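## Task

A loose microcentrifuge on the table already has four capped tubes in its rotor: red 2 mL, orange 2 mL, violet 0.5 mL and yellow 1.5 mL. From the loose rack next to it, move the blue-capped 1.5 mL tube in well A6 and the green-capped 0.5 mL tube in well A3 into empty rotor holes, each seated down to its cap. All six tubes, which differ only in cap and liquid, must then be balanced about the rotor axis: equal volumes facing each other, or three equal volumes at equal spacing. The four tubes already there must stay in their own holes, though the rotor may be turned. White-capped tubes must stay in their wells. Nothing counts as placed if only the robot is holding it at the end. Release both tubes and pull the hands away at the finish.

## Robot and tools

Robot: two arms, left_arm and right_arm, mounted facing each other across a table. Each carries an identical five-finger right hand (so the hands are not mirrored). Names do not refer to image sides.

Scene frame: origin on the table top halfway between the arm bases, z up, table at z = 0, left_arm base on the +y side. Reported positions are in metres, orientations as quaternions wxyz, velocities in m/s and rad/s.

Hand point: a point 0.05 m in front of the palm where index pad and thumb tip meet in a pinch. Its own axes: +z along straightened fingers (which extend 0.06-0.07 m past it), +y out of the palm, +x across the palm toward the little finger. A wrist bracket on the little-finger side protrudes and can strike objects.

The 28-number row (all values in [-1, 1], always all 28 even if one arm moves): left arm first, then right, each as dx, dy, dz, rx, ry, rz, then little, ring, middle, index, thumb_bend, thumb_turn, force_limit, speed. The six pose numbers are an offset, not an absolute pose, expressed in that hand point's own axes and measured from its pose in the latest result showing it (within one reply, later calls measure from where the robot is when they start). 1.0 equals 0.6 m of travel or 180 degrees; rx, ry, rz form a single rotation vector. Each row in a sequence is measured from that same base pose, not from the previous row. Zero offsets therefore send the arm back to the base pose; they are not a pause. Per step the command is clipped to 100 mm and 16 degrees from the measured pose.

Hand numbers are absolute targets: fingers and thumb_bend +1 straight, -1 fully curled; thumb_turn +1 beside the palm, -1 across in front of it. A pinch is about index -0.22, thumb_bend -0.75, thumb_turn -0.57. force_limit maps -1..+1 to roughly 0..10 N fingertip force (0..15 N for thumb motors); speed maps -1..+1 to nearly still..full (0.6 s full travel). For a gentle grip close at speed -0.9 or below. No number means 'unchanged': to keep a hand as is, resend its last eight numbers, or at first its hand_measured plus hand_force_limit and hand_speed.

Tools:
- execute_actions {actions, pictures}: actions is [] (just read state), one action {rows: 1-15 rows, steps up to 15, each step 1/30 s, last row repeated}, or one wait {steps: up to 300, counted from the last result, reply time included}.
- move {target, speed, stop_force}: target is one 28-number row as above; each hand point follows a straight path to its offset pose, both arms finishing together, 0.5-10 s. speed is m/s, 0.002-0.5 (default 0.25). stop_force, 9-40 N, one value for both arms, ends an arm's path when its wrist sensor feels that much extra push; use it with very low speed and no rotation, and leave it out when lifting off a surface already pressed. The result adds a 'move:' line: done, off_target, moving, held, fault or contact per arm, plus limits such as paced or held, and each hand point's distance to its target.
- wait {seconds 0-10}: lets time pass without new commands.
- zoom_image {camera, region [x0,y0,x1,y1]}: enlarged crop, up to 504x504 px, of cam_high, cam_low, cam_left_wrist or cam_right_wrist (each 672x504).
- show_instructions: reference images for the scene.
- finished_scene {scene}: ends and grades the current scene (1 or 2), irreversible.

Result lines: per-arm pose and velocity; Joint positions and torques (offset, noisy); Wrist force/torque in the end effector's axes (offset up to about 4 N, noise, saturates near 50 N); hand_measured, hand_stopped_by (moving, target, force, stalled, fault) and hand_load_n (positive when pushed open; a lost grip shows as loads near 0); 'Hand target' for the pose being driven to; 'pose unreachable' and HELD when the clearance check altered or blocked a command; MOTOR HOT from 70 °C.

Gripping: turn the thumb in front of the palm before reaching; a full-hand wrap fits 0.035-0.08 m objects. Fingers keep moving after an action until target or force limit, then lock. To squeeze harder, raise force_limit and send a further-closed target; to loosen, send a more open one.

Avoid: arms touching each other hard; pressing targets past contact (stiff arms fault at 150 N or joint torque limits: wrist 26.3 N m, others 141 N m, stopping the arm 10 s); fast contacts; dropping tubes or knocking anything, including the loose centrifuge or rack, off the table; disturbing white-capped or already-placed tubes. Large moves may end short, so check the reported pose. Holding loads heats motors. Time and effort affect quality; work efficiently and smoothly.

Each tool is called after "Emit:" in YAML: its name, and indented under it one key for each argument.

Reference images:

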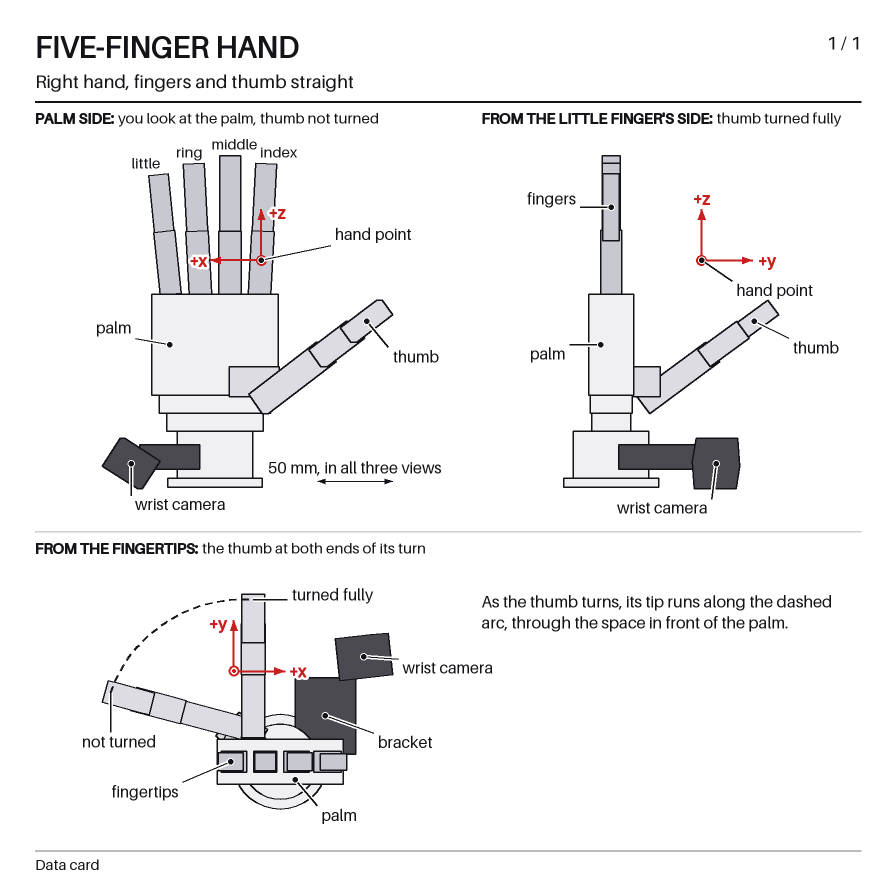

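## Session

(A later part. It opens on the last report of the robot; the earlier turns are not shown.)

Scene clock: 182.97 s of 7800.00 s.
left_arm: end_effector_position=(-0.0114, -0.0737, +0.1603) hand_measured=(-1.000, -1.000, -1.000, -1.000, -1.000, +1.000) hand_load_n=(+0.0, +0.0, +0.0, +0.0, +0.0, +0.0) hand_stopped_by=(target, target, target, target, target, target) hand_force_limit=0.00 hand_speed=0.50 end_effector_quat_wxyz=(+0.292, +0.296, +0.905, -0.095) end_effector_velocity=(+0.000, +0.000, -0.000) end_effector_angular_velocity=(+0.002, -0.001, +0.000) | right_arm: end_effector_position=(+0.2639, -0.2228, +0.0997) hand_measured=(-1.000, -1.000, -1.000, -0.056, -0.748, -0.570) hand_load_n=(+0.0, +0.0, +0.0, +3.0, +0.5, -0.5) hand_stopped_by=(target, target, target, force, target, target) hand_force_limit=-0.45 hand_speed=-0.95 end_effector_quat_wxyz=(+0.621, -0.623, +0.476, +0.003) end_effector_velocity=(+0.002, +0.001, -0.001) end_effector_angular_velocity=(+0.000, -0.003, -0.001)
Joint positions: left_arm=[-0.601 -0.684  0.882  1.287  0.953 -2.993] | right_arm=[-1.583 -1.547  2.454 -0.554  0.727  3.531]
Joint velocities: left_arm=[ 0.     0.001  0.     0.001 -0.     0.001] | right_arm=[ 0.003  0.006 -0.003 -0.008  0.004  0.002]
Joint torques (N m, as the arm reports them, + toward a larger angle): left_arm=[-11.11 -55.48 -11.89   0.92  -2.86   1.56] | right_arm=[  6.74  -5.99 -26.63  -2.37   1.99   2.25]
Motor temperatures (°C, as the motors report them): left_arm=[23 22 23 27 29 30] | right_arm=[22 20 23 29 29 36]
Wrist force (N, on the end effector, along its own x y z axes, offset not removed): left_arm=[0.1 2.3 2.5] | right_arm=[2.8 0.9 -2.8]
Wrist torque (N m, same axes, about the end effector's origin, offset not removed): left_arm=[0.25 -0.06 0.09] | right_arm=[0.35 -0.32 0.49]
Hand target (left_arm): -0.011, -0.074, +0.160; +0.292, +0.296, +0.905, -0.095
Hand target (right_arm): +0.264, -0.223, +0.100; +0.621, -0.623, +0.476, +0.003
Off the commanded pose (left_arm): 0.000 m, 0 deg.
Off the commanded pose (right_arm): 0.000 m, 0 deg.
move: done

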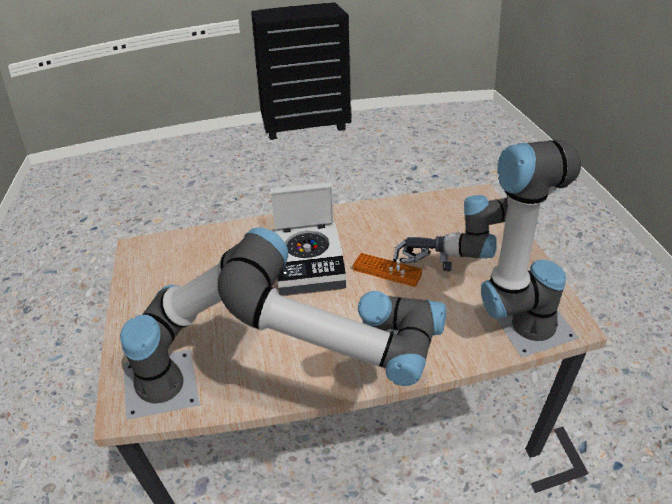

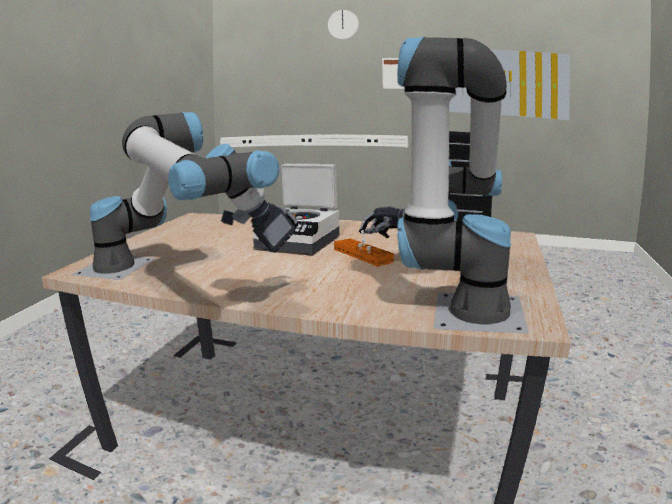

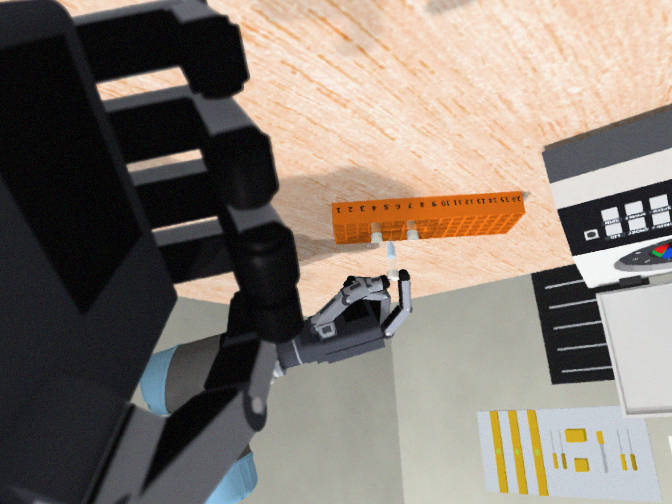

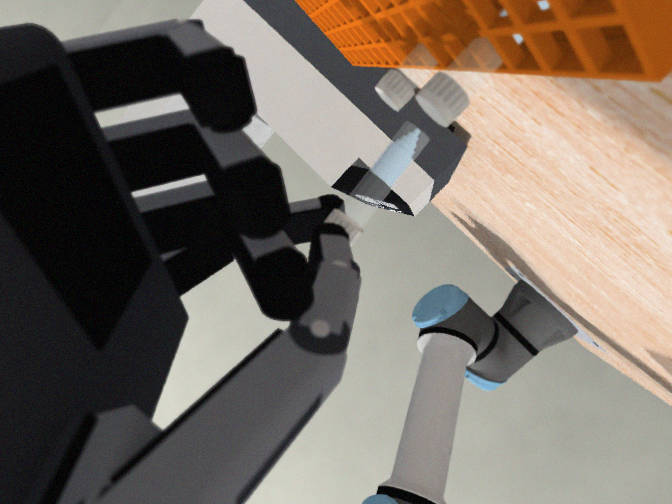

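Emit:
move:
  target: [0,0,0,0,0,0,-1,-1,-1,-1,-1,1,0,0.5,0.0108,-0.0078,-0.0013,0,0,0,-1,-1,-1,-0.27,-0.75,-0.57,-0.45,-0.95]
  speed: 0.04

Emit:
move:
  target: [0,0,0,0,0,0,-1,-1,-1,-1,-1,1,0,0.5,0.0178,0.0231,0.0069,0,0,0,-1,-1,-1,-0.27,-0.75,-0.57,-0.45,-0.95]
  speed: 0.03

Emit:
zoom_image:
  camera: "cam_left_wrist"
  region: [330,195,450,295]

Emit:
zoom_image:
  camera: "cam_right_wrist"
  region: [320,70,520,240]

Scene clock: 185.43 s of 7800.00 s.
left_arm: end_effector_position=(-0.0114, -0.0737, +0.1603) hand_measured=(-1.000, -1.000, -1.000, -1.000, -1.000, +1.000) hand_load_n=(+0.0, +0.0, +0.0, +0.0, +0.0, +0.0) hand_stopped_by=(target, target, target, target, target, target) hand_force_limit=0.00 hand_speed=0.50 end_effector_quat_wxyz=(+0.292, +0.296, +0.905, -0.095) end_effector_velocity=(-0.001, +0.000, -0.001) end_effector_angular_velocity=(+0.002, -0.001, -0.000) | right_arm: end_effector_position=(+0.2696, -0.2281, +0.0996) hand_measured=(-1.000, -1.000, -1.000, -0.056, -0.748, -0.570) hand_load_n=(+0.0, +0.0, +0.0, +3.0, +0.5, -0.5) hand_stopped_by=(target, target, target, force, target, target) hand_force_limit=-0.45 hand_speed=-0.95 end_effector_quat_wxyz=(+0.621, -0.623, +0.476, +0.003) end_effector_velocity=(+0.002, -0.001, -0.000) end_effector_angular_velocity=(-0.001, -0.000, +0.000)
Joint positions: left_arm=[-0.601 -0.684  0.882  1.287  0.953 -2.993] | right_arm=[-1.609 -1.539  2.447 -0.545  0.703  3.517]
Joint velocities: left_arm=[-0.001  0.002 -0.     0.001 -0.    -0.001] | right_arm=[-0.006  0.002 -0.002  0.003 -0.006 -0.004]
Joint torques (N m, as the arm reports them, + toward a larger angle): left_arm=[-12.03 -54.92 -11.38   1.2   -2.88   1.63] | right_arm=[ -9.02  -6.05 -24.26   1.94  -3.35  -2.65]
Motor temperatures (°C, as the motors report them): left_arm=[23 22 23 27 29 30] | right_arm=[22 20 23 29 29 36]
Wrist force (N, on the end effector, along its own x y z axes, offset not removed): left_arm=[-0.6 3.7 3.6] | right_arm=[3.4 -0.5 -0.5]
Wrist torque (N m, same axes, about the end effector's origin, offset not removed): left_arm=[0.41 0.13 0.04] | right_arm=[0.03 -0.51 0.33]
Hand target (left_arm): -0.011, -0.074, +0.160; +0.292, +0.296, +0.905, -0.095
Hand target (right_arm): +0.270, -0.228, +0.100; +0.621, -0.623, +0.476, +0.003
Off the commanded pose (left_arm): 0.000 m, 0 deg.
Off the commanded pose (right_arm): 0.000 m, 0 deg.
move: done

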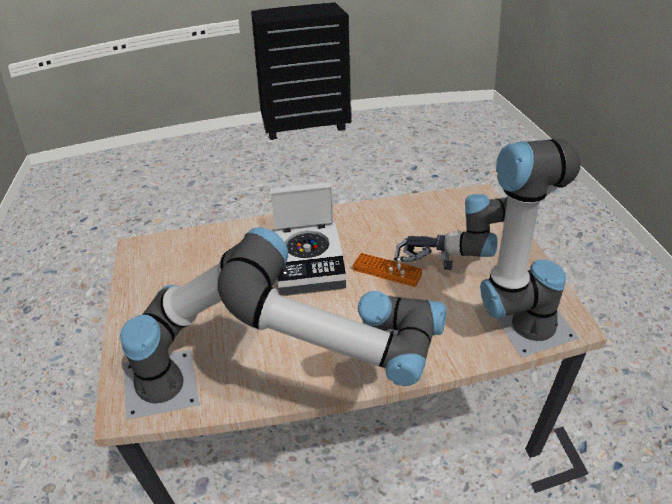

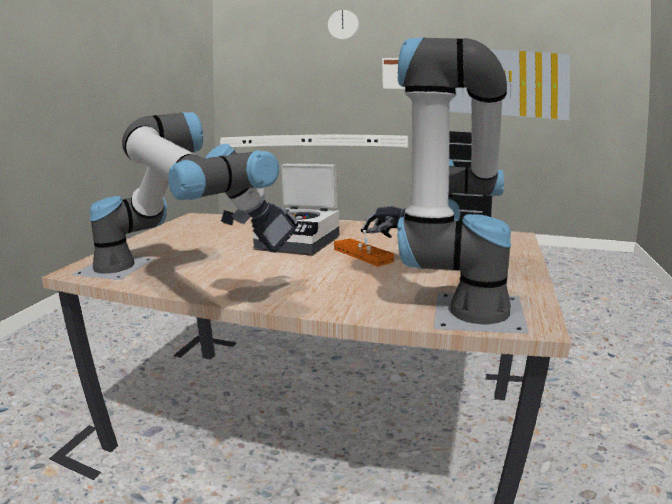

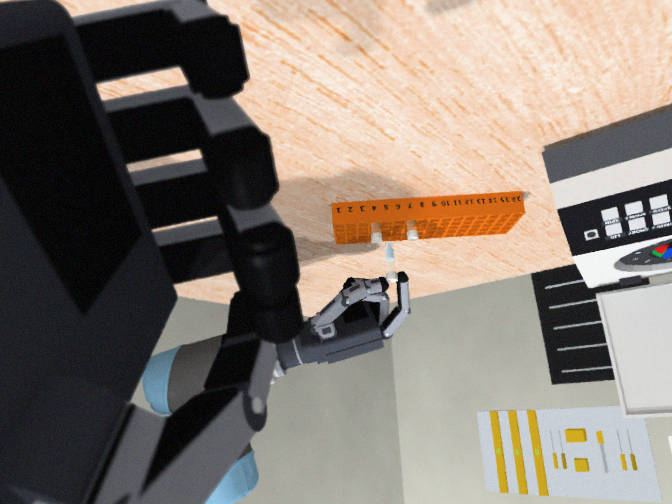

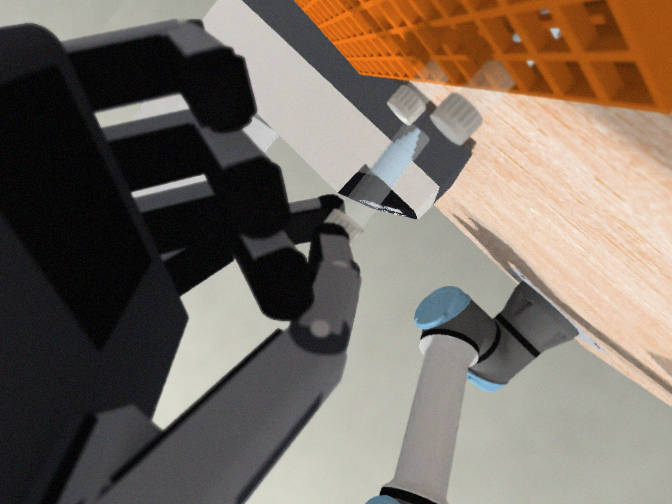

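Scene clock: 186.37 s of 7800.00 s.
left_arm: end_effector_position=(-0.0114, -0.0737, +0.1603) hand_measured=(-1.000, -1.000, -1.000, -1.000, -1.000, +1.000) hand_load_n=(+0.0, +0.0, +0.0, +0.0, +0.0, +0.0) hand_stopped_by=(target, target, target, target, target, target) hand_force_limit=0.00 hand_speed=0.50 end_effector_quat_wxyz=(+0.292, +0.296, +0.905, -0.095) end_effector_velocity=(-0.000, +0.000, -0.001) end_effector_angular_velocity=(+0.002, -0.001, -0.001) | right_arm: end_effector_position=(+0.2696, -0.2281, +0.0817) hand_measured=(-1.000, -1.000, -1.000, -0.056, -0.748, -0.570) hand_load_n=(+0.0, +0.0, +0.0, +3.0, +0.5, -0.5) hand_stopped_by=(target, target, target, force, target, target) hand_force_limit=-0.45 hand_speed=-0.95 end_effector_quat_wxyz=(+0.621, -0.623, +0.476, +0.003) end_effector_velocity=(+0.001, +0.000, -0.002) end_effector_angular_velocity=(+0.001, +0.001, -0.001)
Joint positions: left_arm=[-0.601 -0.684  0.882  1.287  0.953 -2.993] | right_arm=[-1.609 -1.485  2.465 -0.617  0.703  3.517]
Joint velocities: left_arm=[-0.001  0.001  0.001  0.    -0.     0.   ] | right_arm=[ 0.     0.007  0.001 -0.009  0.     0.003]
Joint torques (N m, as the arm reports them, + toward a larger angle): left_arm=[-12.41 -54.35 -11.37   0.92  -2.76   1.48] | right_arm=[ 7.43 -6.93  1.06 -2.25  2.02  2.46]
Motor temperatures (°C, as the motors report them): left_arm=[23 22 23 27 29 30] | right_arm=[22 20 23 29 29 36]
Wrist force (N, on the end effector, along its own x y z axes, offset not removed): left_arm=[0.6 3.9 3.5] | right_arm=[3.5 4.5 -2.6]
Wrist torque (N m, same axes, about the end effector's origin, offset not removed): left_arm=[0.38 -0.32 0.08] | right_arm=[0.94 -0.41 0.48]
Hand target (left_arm): -0.011, -0.074, +0.160; +0.292, +0.296, +0.905, -0.095
Hand target (right_arm): +0.270, -0.228, +0.082; +0.621, -0.623, +0.476, +0.003
Off the commanded pose (left_arm): 0.000 m, 0 deg.
Off the commanded pose (right_arm): 0.000 m, 0 deg.
move: done

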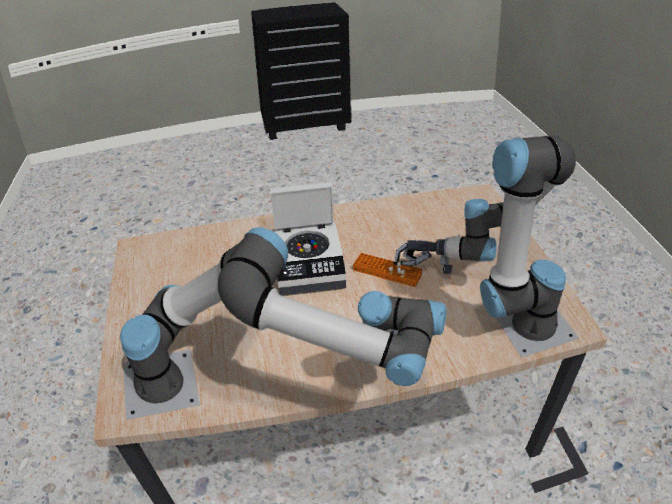

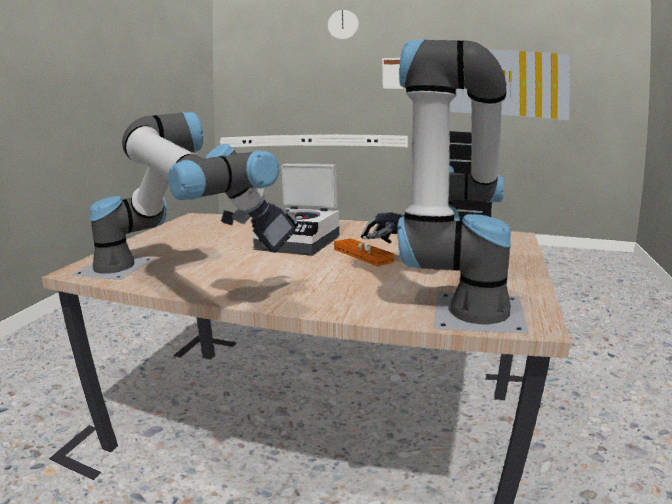

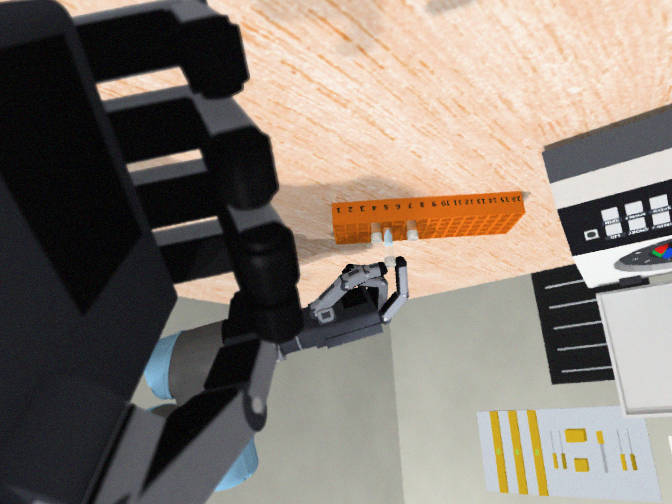

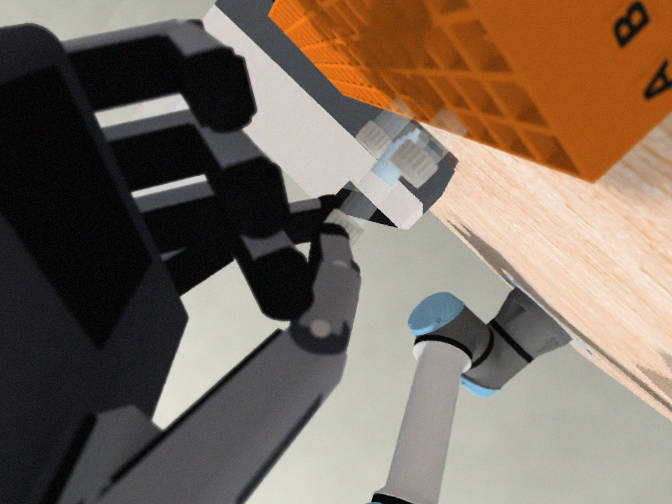

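Region (330, 195, 450, 295) of cam_left_wrist's 672x504 image, scaled by 4.200, with more detail than that image has.

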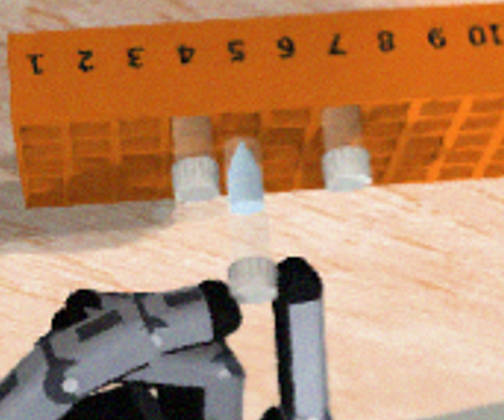

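Region (320, 70, 520, 240) of cam_right_wrist's 672x504 image, scaled by 2.520, with more detail than that image has; it fills the top 428 rows of this view, and the rest is white.

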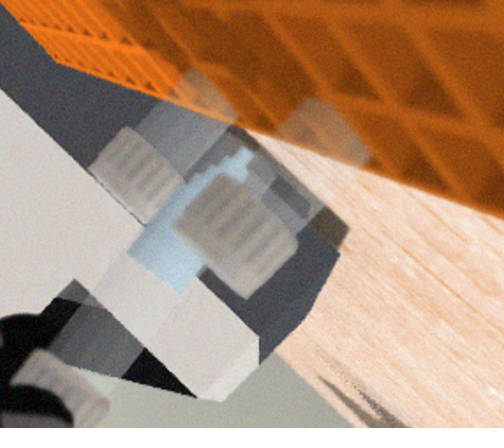

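Emit:
move:
  target: [0,0,0,0,0,0,-1,-1,-1,-1,-1,1,0,0.5,0.0139,0.018,0.0053,0,0,0,-1,-1,-1,-0.27,-0.75,-0.57,-0.45,-0.95]
  speed: 0.01
  stop_force: 9

Emit:
zoom_image:
  camera: "cam_left_wrist"
  region: [330,195,450,295]

Emit:
zoom_image:
  camera: "cam_right_wrist"
  region: [320,70,520,240]

Scene clock: 189.17 s of 7800.00 s.
left_arm: end_effector_position=(-0.0114, -0.0737, +0.1603) hand_measured=(-1.000, -1.000, -1.000, -1.000, -1.000, +1.000) hand_load_n=(+0.0, +0.0, +0.0, +0.0, +0.0, +0.0) hand_stopped_by=(target, target, target, target, target, target) hand_force_limit=0.00 hand_speed=0.50 end_effector_quat_wxyz=(+0.292, +0.296, +0.905, -0.095) end_effector_velocity=(-0.001, +0.000, +0.000) end_effector_angular_velocity=(-0.001, +0.000, -0.001) | right_arm: end_effector_position=(+0.2696, -0.2282, +0.0679) hand_measured=(-1.000, -1.000, -1.000, -0.056, -0.748, -0.570) hand_load_n=(+0.0, +0.0, +0.0, +3.0, +0.5, -0.5) hand_stopped_by=(target, target, target, force, target, target) hand_force_limit=-0.45 hand_speed=-0.95 end_effector_quat_wxyz=(+0.621, -0.623, +0.476, +0.003) end_effector_velocity=(-0.000, +0.000, -0.002) end_effector_angular_velocity=(-0.000, +0.000, +0.000)
Joint positions: left_arm=[-0.601 -0.684  0.882  1.287  0.953 -2.993] | right_arm=[-1.609 -1.441  2.477 -0.673  0.703  3.517]
Joint velocities: left_arm=[-0.001 -0.    -0.     0.    -0.    -0.001] | right_arm=[ 0.001  0.007  0.002 -0.008  0.001  0.   ]
Joint torques (N m, as the arm reports them, + toward a larger angle): left_arm=[-12.07 -55.28 -10.7    1.12  -2.95   1.66] | right_arm=[-9.15 -8.52  3.16 -2.24 -3.4  -2.36]
Motor temperatures (°C, as the motors report them): left_arm=[23 22 23 27 29 30] | right_arm=[22 20 23 29 29 36]
Wrist force (N, on the end effector, along its own x y z axes, offset not removed): left_arm=[-0.6 3.7 2.0] | right_arm=[0.4 4.7 -1.3]
Wrist torque (N m, same axes, about the end effector's origin, offset not removed): left_arm=[0.44 0.08 -0.04] | right_arm=[0.79 0.02 0.24]
Hand target (left_arm): -0.011, -0.074, +0.160; +0.292, +0.296, +0.905, -0.095
Hand target (right_arm): +0.270, -0.228, +0.068; +0.621, -0.623, +0.476, +0.003
Off the commanded pose (left_arm): 0.000 m, 0 deg.
Off the commanded pose (right_arm): 0.000 m, 0 deg.
move: done

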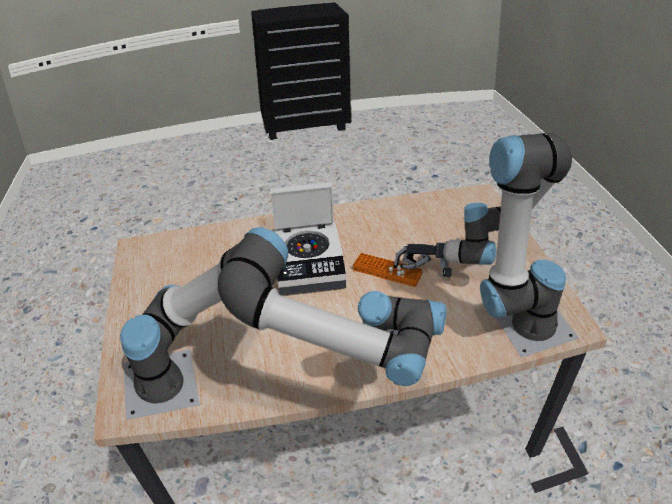

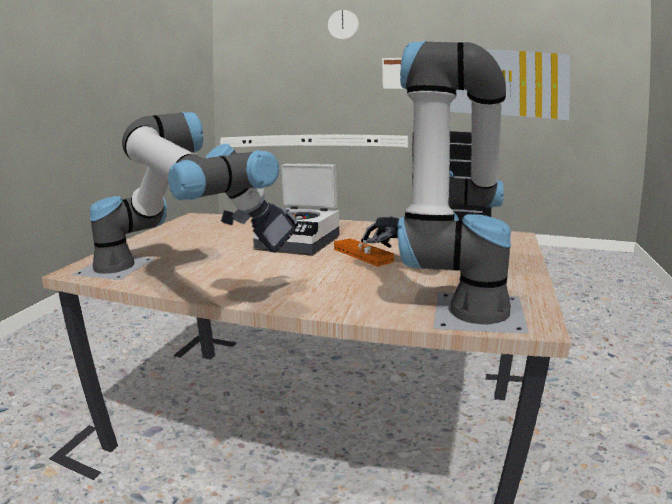

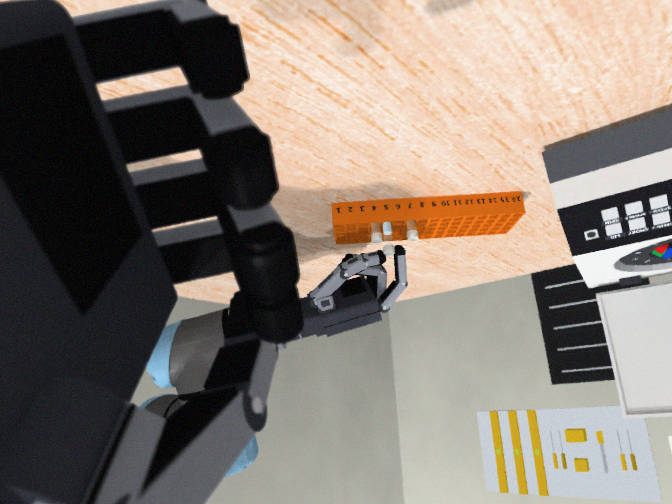

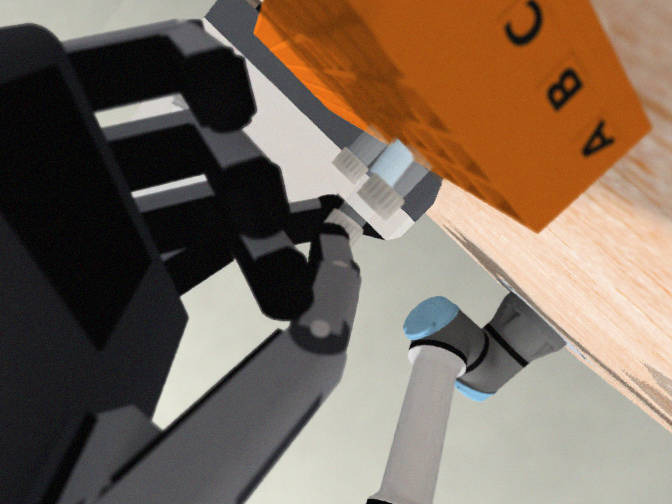

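Region (330, 195, 450, 295) of cam_left_wrist's 672x504 image, scaled by 4.200, with more detail than that image has.

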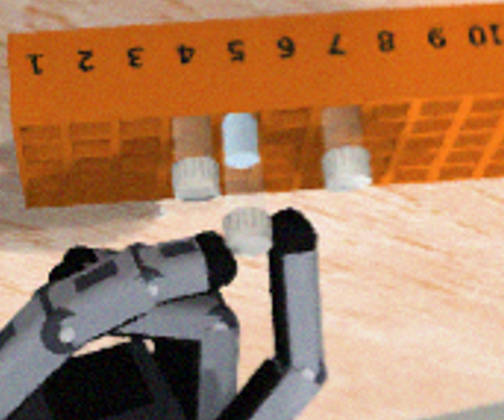

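Region (320, 70, 520, 240) of cam_right_wrist's 672x504 image, scaled by 2.520, with more detail than that image has; it fills the top 428 rows of this view, and the rest is white.

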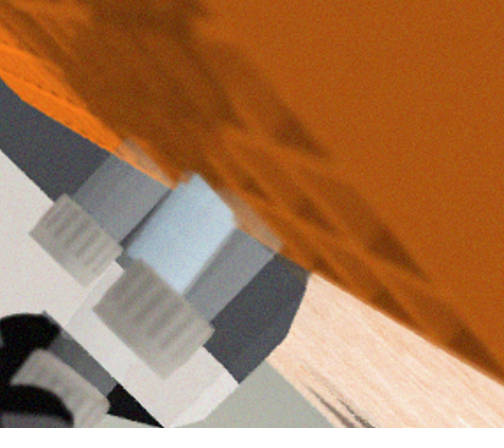

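Emit:
move:
  target: [0,0,0,0,0,0,-1,-1,-1,-1,-1,1,0,0.5,0.0047,0.004,0.0015,0,0,0,-1,-1,-1,-0.27,-0.75,-0.57,-0.45,-0.95]
  speed: 0.008
  stop_force: 9

Emit:
move:
  target: [0,0,0,0,0,0,-1,-1,-1,-1,-1,1,0,0.5,0,0,0,0,0,0,-1,-1,-1,0.02,-0.75,-0.57,-0.45,-0.8]

Emit:
zoom_image:
  camera: "cam_left_wrist"
  region: [330,195,450,295]

Scene clock: 191.07 s of 7800.00 s.
left_arm: end_effector_position=(-0.0114, -0.0737, +0.1603) hand_measured=(-1.000, -1.000, -1.000, -1.000, -1.000, +1.000) hand_load_n=(+0.0, +0.0, +0.0, +0.0, +0.0, +0.0) hand_stopped_by=(target, target, target, target, target, target) hand_force_limit=0.00 hand_speed=0.50 end_effector_quat_wxyz=(+0.292, +0.296, +0.905, -0.095) end_effector_velocity=(-0.001, +0.000, +0.000) end_effector_angular_velocity=(+0.000, -0.001, -0.002) | right_arm: end_effector_position=(+0.2702, -0.2286, +0.0643) hand_measured=(-1.000, -1.000, -1.000, -0.056, -0.748, -0.570) hand_load_n=(+0.0, +0.0, +0.0, +3.0, +0.5, -0.5) hand_stopped_by=(target, target, target, force, target, target) hand_force_limit=-0.45 hand_speed=-0.95 end_effector_quat_wxyz=(+0.621, -0.623, +0.476, +0.003) end_effector_velocity=(+0.001, -0.000, -0.001) end_effector_angular_velocity=(+0.000, -0.001, -0.000)
Joint positions: left_arm=[-0.601 -0.684  0.882  1.287  0.953 -2.993] | right_arm=[-1.611 -1.428  2.479 -0.687  0.701  3.516]
Joint velocities: left_arm=[-0.002  0.    -0.     0.001 -0.001  0.   ] | right_arm=[-0.001  0.005 -0.    -0.006 -0.001 -0.   ]
Joint torques (N m, as the arm reports them, + toward a larger angle): left_arm=[-11.8  -55.78 -11.17   1.07  -2.88   1.69] | right_arm=[-7.83 -8.62  2.19 -2.08 -3.39 -2.42]
Motor temperatures (°C, as the motors report them): left_arm=[23 22 23 27 29 30] | right_arm=[22 20 23 29 29 36]
Wrist force (N, on the end effector, along its own x y z axes, offset not removed): left_arm=[0.4 0.0 0.5] | right_arm=[3.5 0.7 -2.0]
Wrist torque (N m, same axes, about the end effector's origin, offset not removed): left_arm=[-0.01 -0.06 0.04] | right_arm=[0.31 -0.50 0.47]
Hand target (left_arm): -0.011, -0.074, +0.160; +0.292, +0.296, +0.905, -0.095
Hand target (right_arm): +0.270, -0.229, +0.064; +0.621, -0.623, +0.476, +0.003
Off the commanded pose (left_arm): 0.000 m, 0 deg.
Off the commanded pose (right_arm): 0.000 m, 0 deg.
move: done

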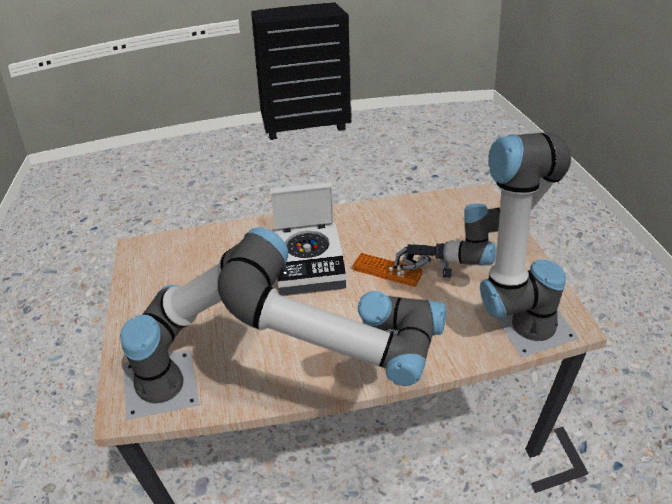

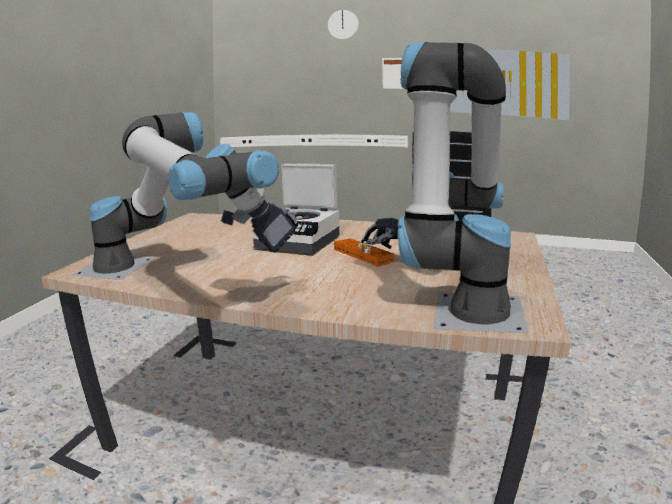

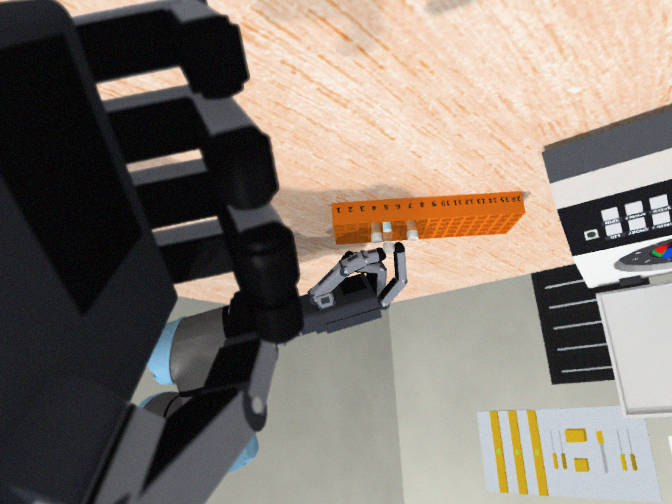

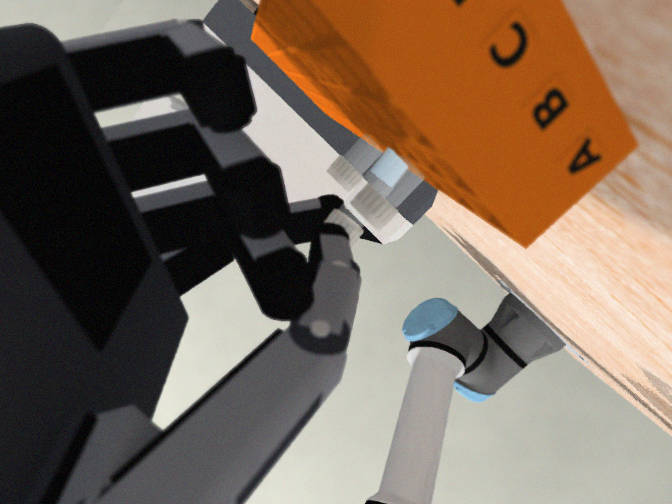

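Scene clock: 191.57 s of 7800.00 s.
left_arm: end_effector_position=(-0.0114, -0.0737, +0.1603) hand_measured=(-1.000, -1.000, -1.000, -1.000, -1.000, +1.000) hand_load_n=(+0.0, +0.0, +0.0, +0.0, +0.0, +0.0) hand_stopped_by=(target, target, target, target, target, target) hand_force_limit=0.00 hand_speed=0.50 end_effector_quat_wxyz=(+0.292, +0.296, +0.905, -0.095) end_effector_velocity=(+0.000, +0.000, -0.001) end_effector_angular_velocity=(+0.001, -0.001, +0.000) | right_arm: end_effector_position=(+0.2702, -0.2286, +0.0643) hand_measured=(-1.000, -1.000, -1.000, +0.020, -0.748, -0.570) hand_load_n=(+0.0, +0.0, +0.0, +0.0, +0.0, +0.0) hand_stopped_by=(target, target, target, target, target, target) hand_force_limit=-0.45 hand_speed=-0.80 end_effector_quat_wxyz=(+0.621, -0.623, +0.476, +0.003) end_effector_velocity=(+0.001, -0.000, +0.000) end_effector_angular_velocity=(-0.000, -0.000, -0.001)
Joint positions: left_arm=[-0.601 -0.684  0.882  1.287  0.953 -2.993] | right_arm=[-1.611 -1.428  2.479 -0.687  0.701  3.516]
Joint velocities: left_arm=[ 0.     0.001  0.     0.     0.    -0.   ] | right_arm=[-0.    -0.    -0.001  0.001  0.001  0.   ]
Joint torques (N m, as the arm reports them, + toward a larger angle): left_arm=[-11.71 -55.36 -11.41   1.03  -2.84   1.35] | right_arm=[ -6.3  -21.02  -1.5    1.79  -2.13  -2.21]
Motor temperatures (°C, as the motors report them): left_arm=[23 22 23 27 29 30] | right_arm=[22 20 23 29 29 36]
Wrist force (N, on the end effector, along its own x y z axes, offset not removed): left_arm=[0.2 3.2 3.4] | right_arm=[-1.1 1.4 -0.8]
Wrist torque (N m, same axes, about the end effector's origin, offset not removed): left_arm=[0.25 -0.17 0.11] | right_arm=[0.00 0.17 0.24]
Hand target (left_arm): -0.011, -0.074, +0.160; +0.292, +0.296, +0.905, -0.095
Hand target (right_arm): +0.270, -0.229, +0.064; +0.621, -0.623, +0.476, +0.003
Off the commanded pose (left_arm): 0.000 m, 0 deg.
Off the commanded pose (right_arm): 0.000 m, 0 deg.
move: done

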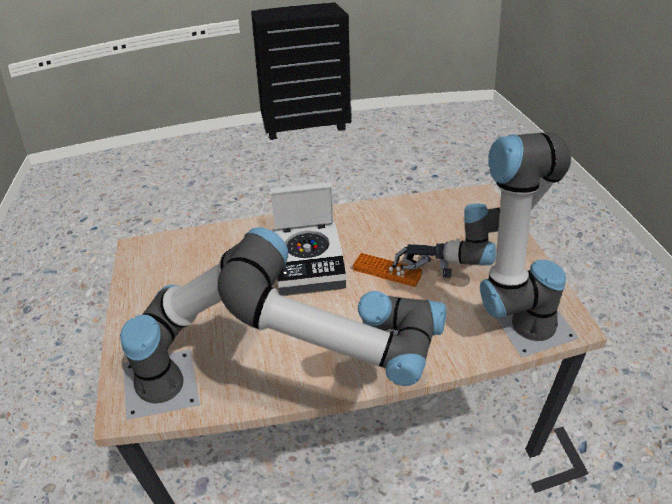

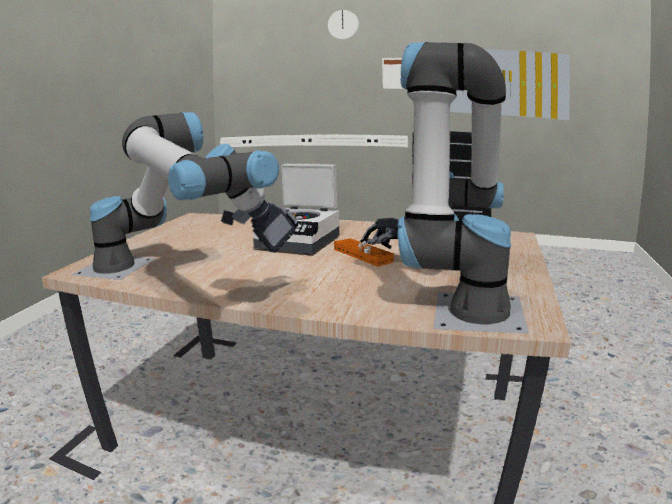

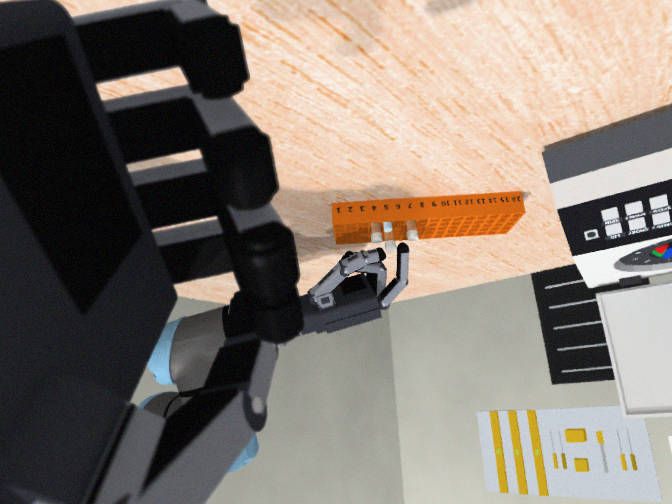

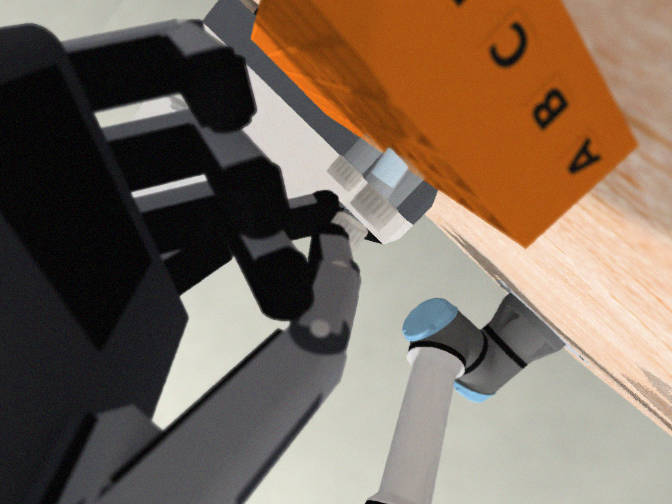

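Region (330, 195, 450, 295) of cam_left_wrist's 672x504 image, scaled by 4.200, with more detail than that image has.

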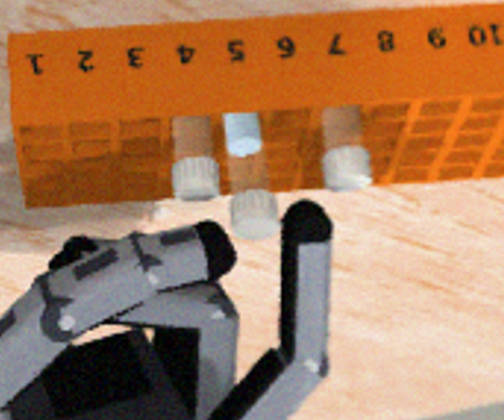

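Lift hand 15 mm and check.

Emit:
move:
  target: [0,0,0,0,0,0,-1,-1,-1,-1,-1,1,0,0.5,-0.015,-0.019,-0.0057,0,0,0,-1,-1,-1,0.04,-0.75,-0.57,-0.45,-0.8]
  speed: 0.03

Emit:
zoom_image:
  camera: "cam_left_wrist"
  region: [330,195,450,295]

Scene clock: 192.93 s of 7800.00 s.
left_arm: end_effector_position=(-0.0114, -0.0737, +0.1603) hand_measured=(-1.000, -1.000, -1.000, -1.000, -1.000, +1.000) hand_load_n=(+0.0, +0.0, +0.0, +0.0, +0.0, +0.0) hand_stopped_by=(target, target, target, target, target, target) hand_force_limit=0.00 hand_speed=0.50 end_effector_quat_wxyz=(+0.292, +0.296, +0.905, -0.095) end_effector_velocity=(-0.000, -0.000, +0.000) end_effector_angular_velocity=(-0.000, +0.000, -0.001) | right_arm: end_effector_position=(+0.2700, -0.2285, +0.0790) hand_measured=(-1.000, -1.000, -1.000, +0.040, -0.748, -0.570) hand_load_n=(+0.0, +0.0, +0.0, +0.0, +0.0, +0.0) hand_stopped_by=(target, target, target, target, target, target) hand_force_limit=-0.45 hand_speed=-0.80 end_effector_quat_wxyz=(+0.621, -0.623, +0.476, +0.003) end_effector_velocity=(-0.000, +0.000, +0.002) end_effector_angular_velocity=(+0.000, +0.001, +0.001)
Joint positions: left_arm=[-0.601 -0.684  0.882  1.287  0.953 -2.993] | right_arm=[-1.61  -1.476  2.466 -0.627  0.702  3.516]
Joint velocities: left_arm=[-0.    -0.    -0.    -0.     0.     0.001] | right_arm=[ 0.001 -0.007 -0.003  0.01  -0.    -0.   ]
Joint torques (N m, as the arm reports them, + toward a larger angle): left_arm=[-12.73 -54.78 -10.94   0.83  -2.91   1.58] | right_arm=[  0.59 -19.64 -24.4    2.27   0.84  -1.79]
Motor temperatures (°C, as the motors report them): left_arm=[23 22 23 27 29 30] | right_arm=[22 20 23 29 29 36]
Wrist force (N, on the end effector, along its own x y z axes, offset not removed): left_arm=[-1.5 2.2 2.5] | right_arm=[2.7 2.6 -1.5]
Wrist torque (N m, same axes, about the end effector's origin, offset not removed): left_arm=[0.06 0.11 -0.05] | right_arm=[0.60 -0.20 0.28]
Hand target (left_arm): -0.011, -0.074, +0.160; +0.292, +0.296, +0.905, -0.095
Hand target (right_arm): +0.270, -0.228, +0.079; +0.621, -0.623, +0.476, +0.003
Off the commanded pose (left_arm): 0.000 m, 0 deg.
Off the commanded pose (right_arm): 0.000 m, 0 deg.
move: done

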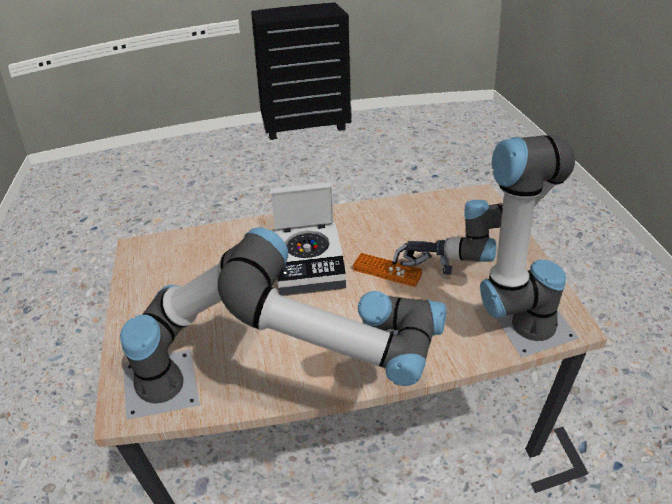

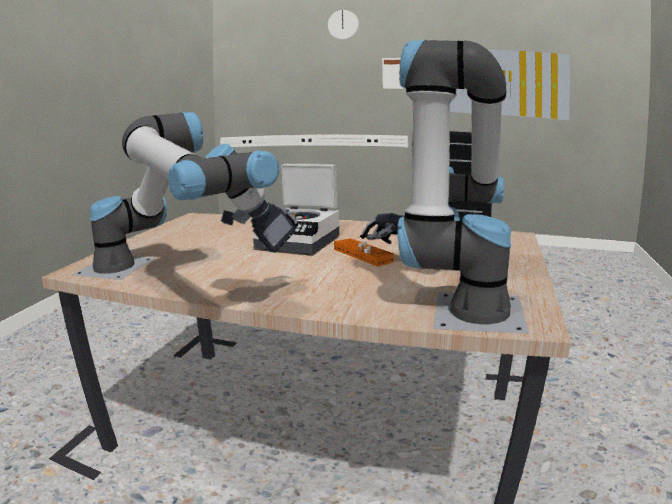

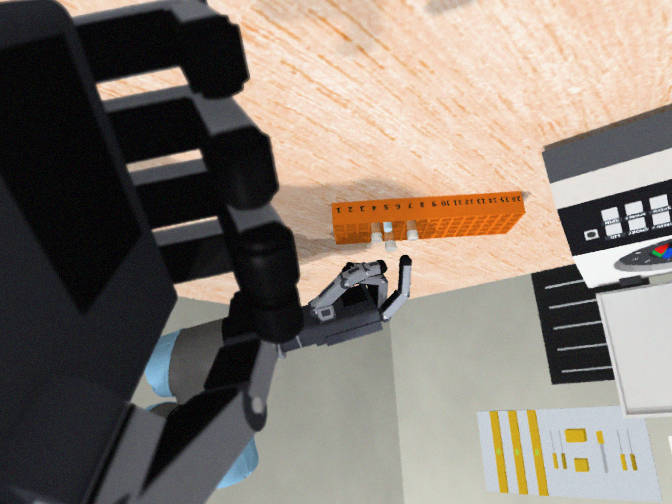

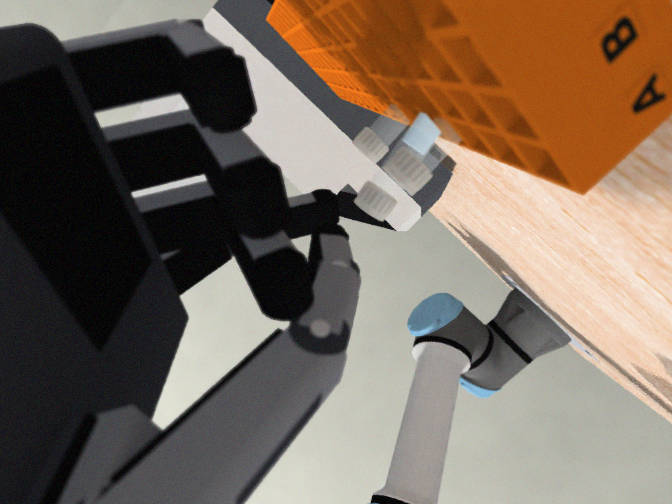

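Region (330, 195, 450, 295) of cam_left_wrist's 672x504 image, scaled by 4.200, with more detail than that image has.

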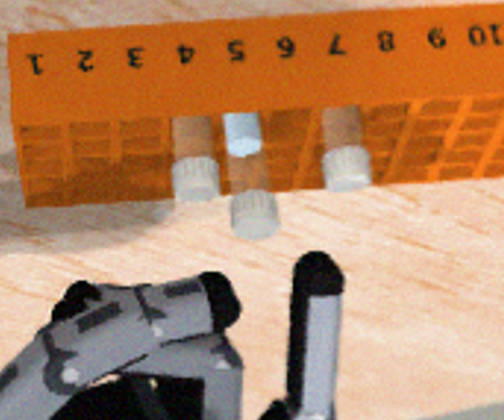

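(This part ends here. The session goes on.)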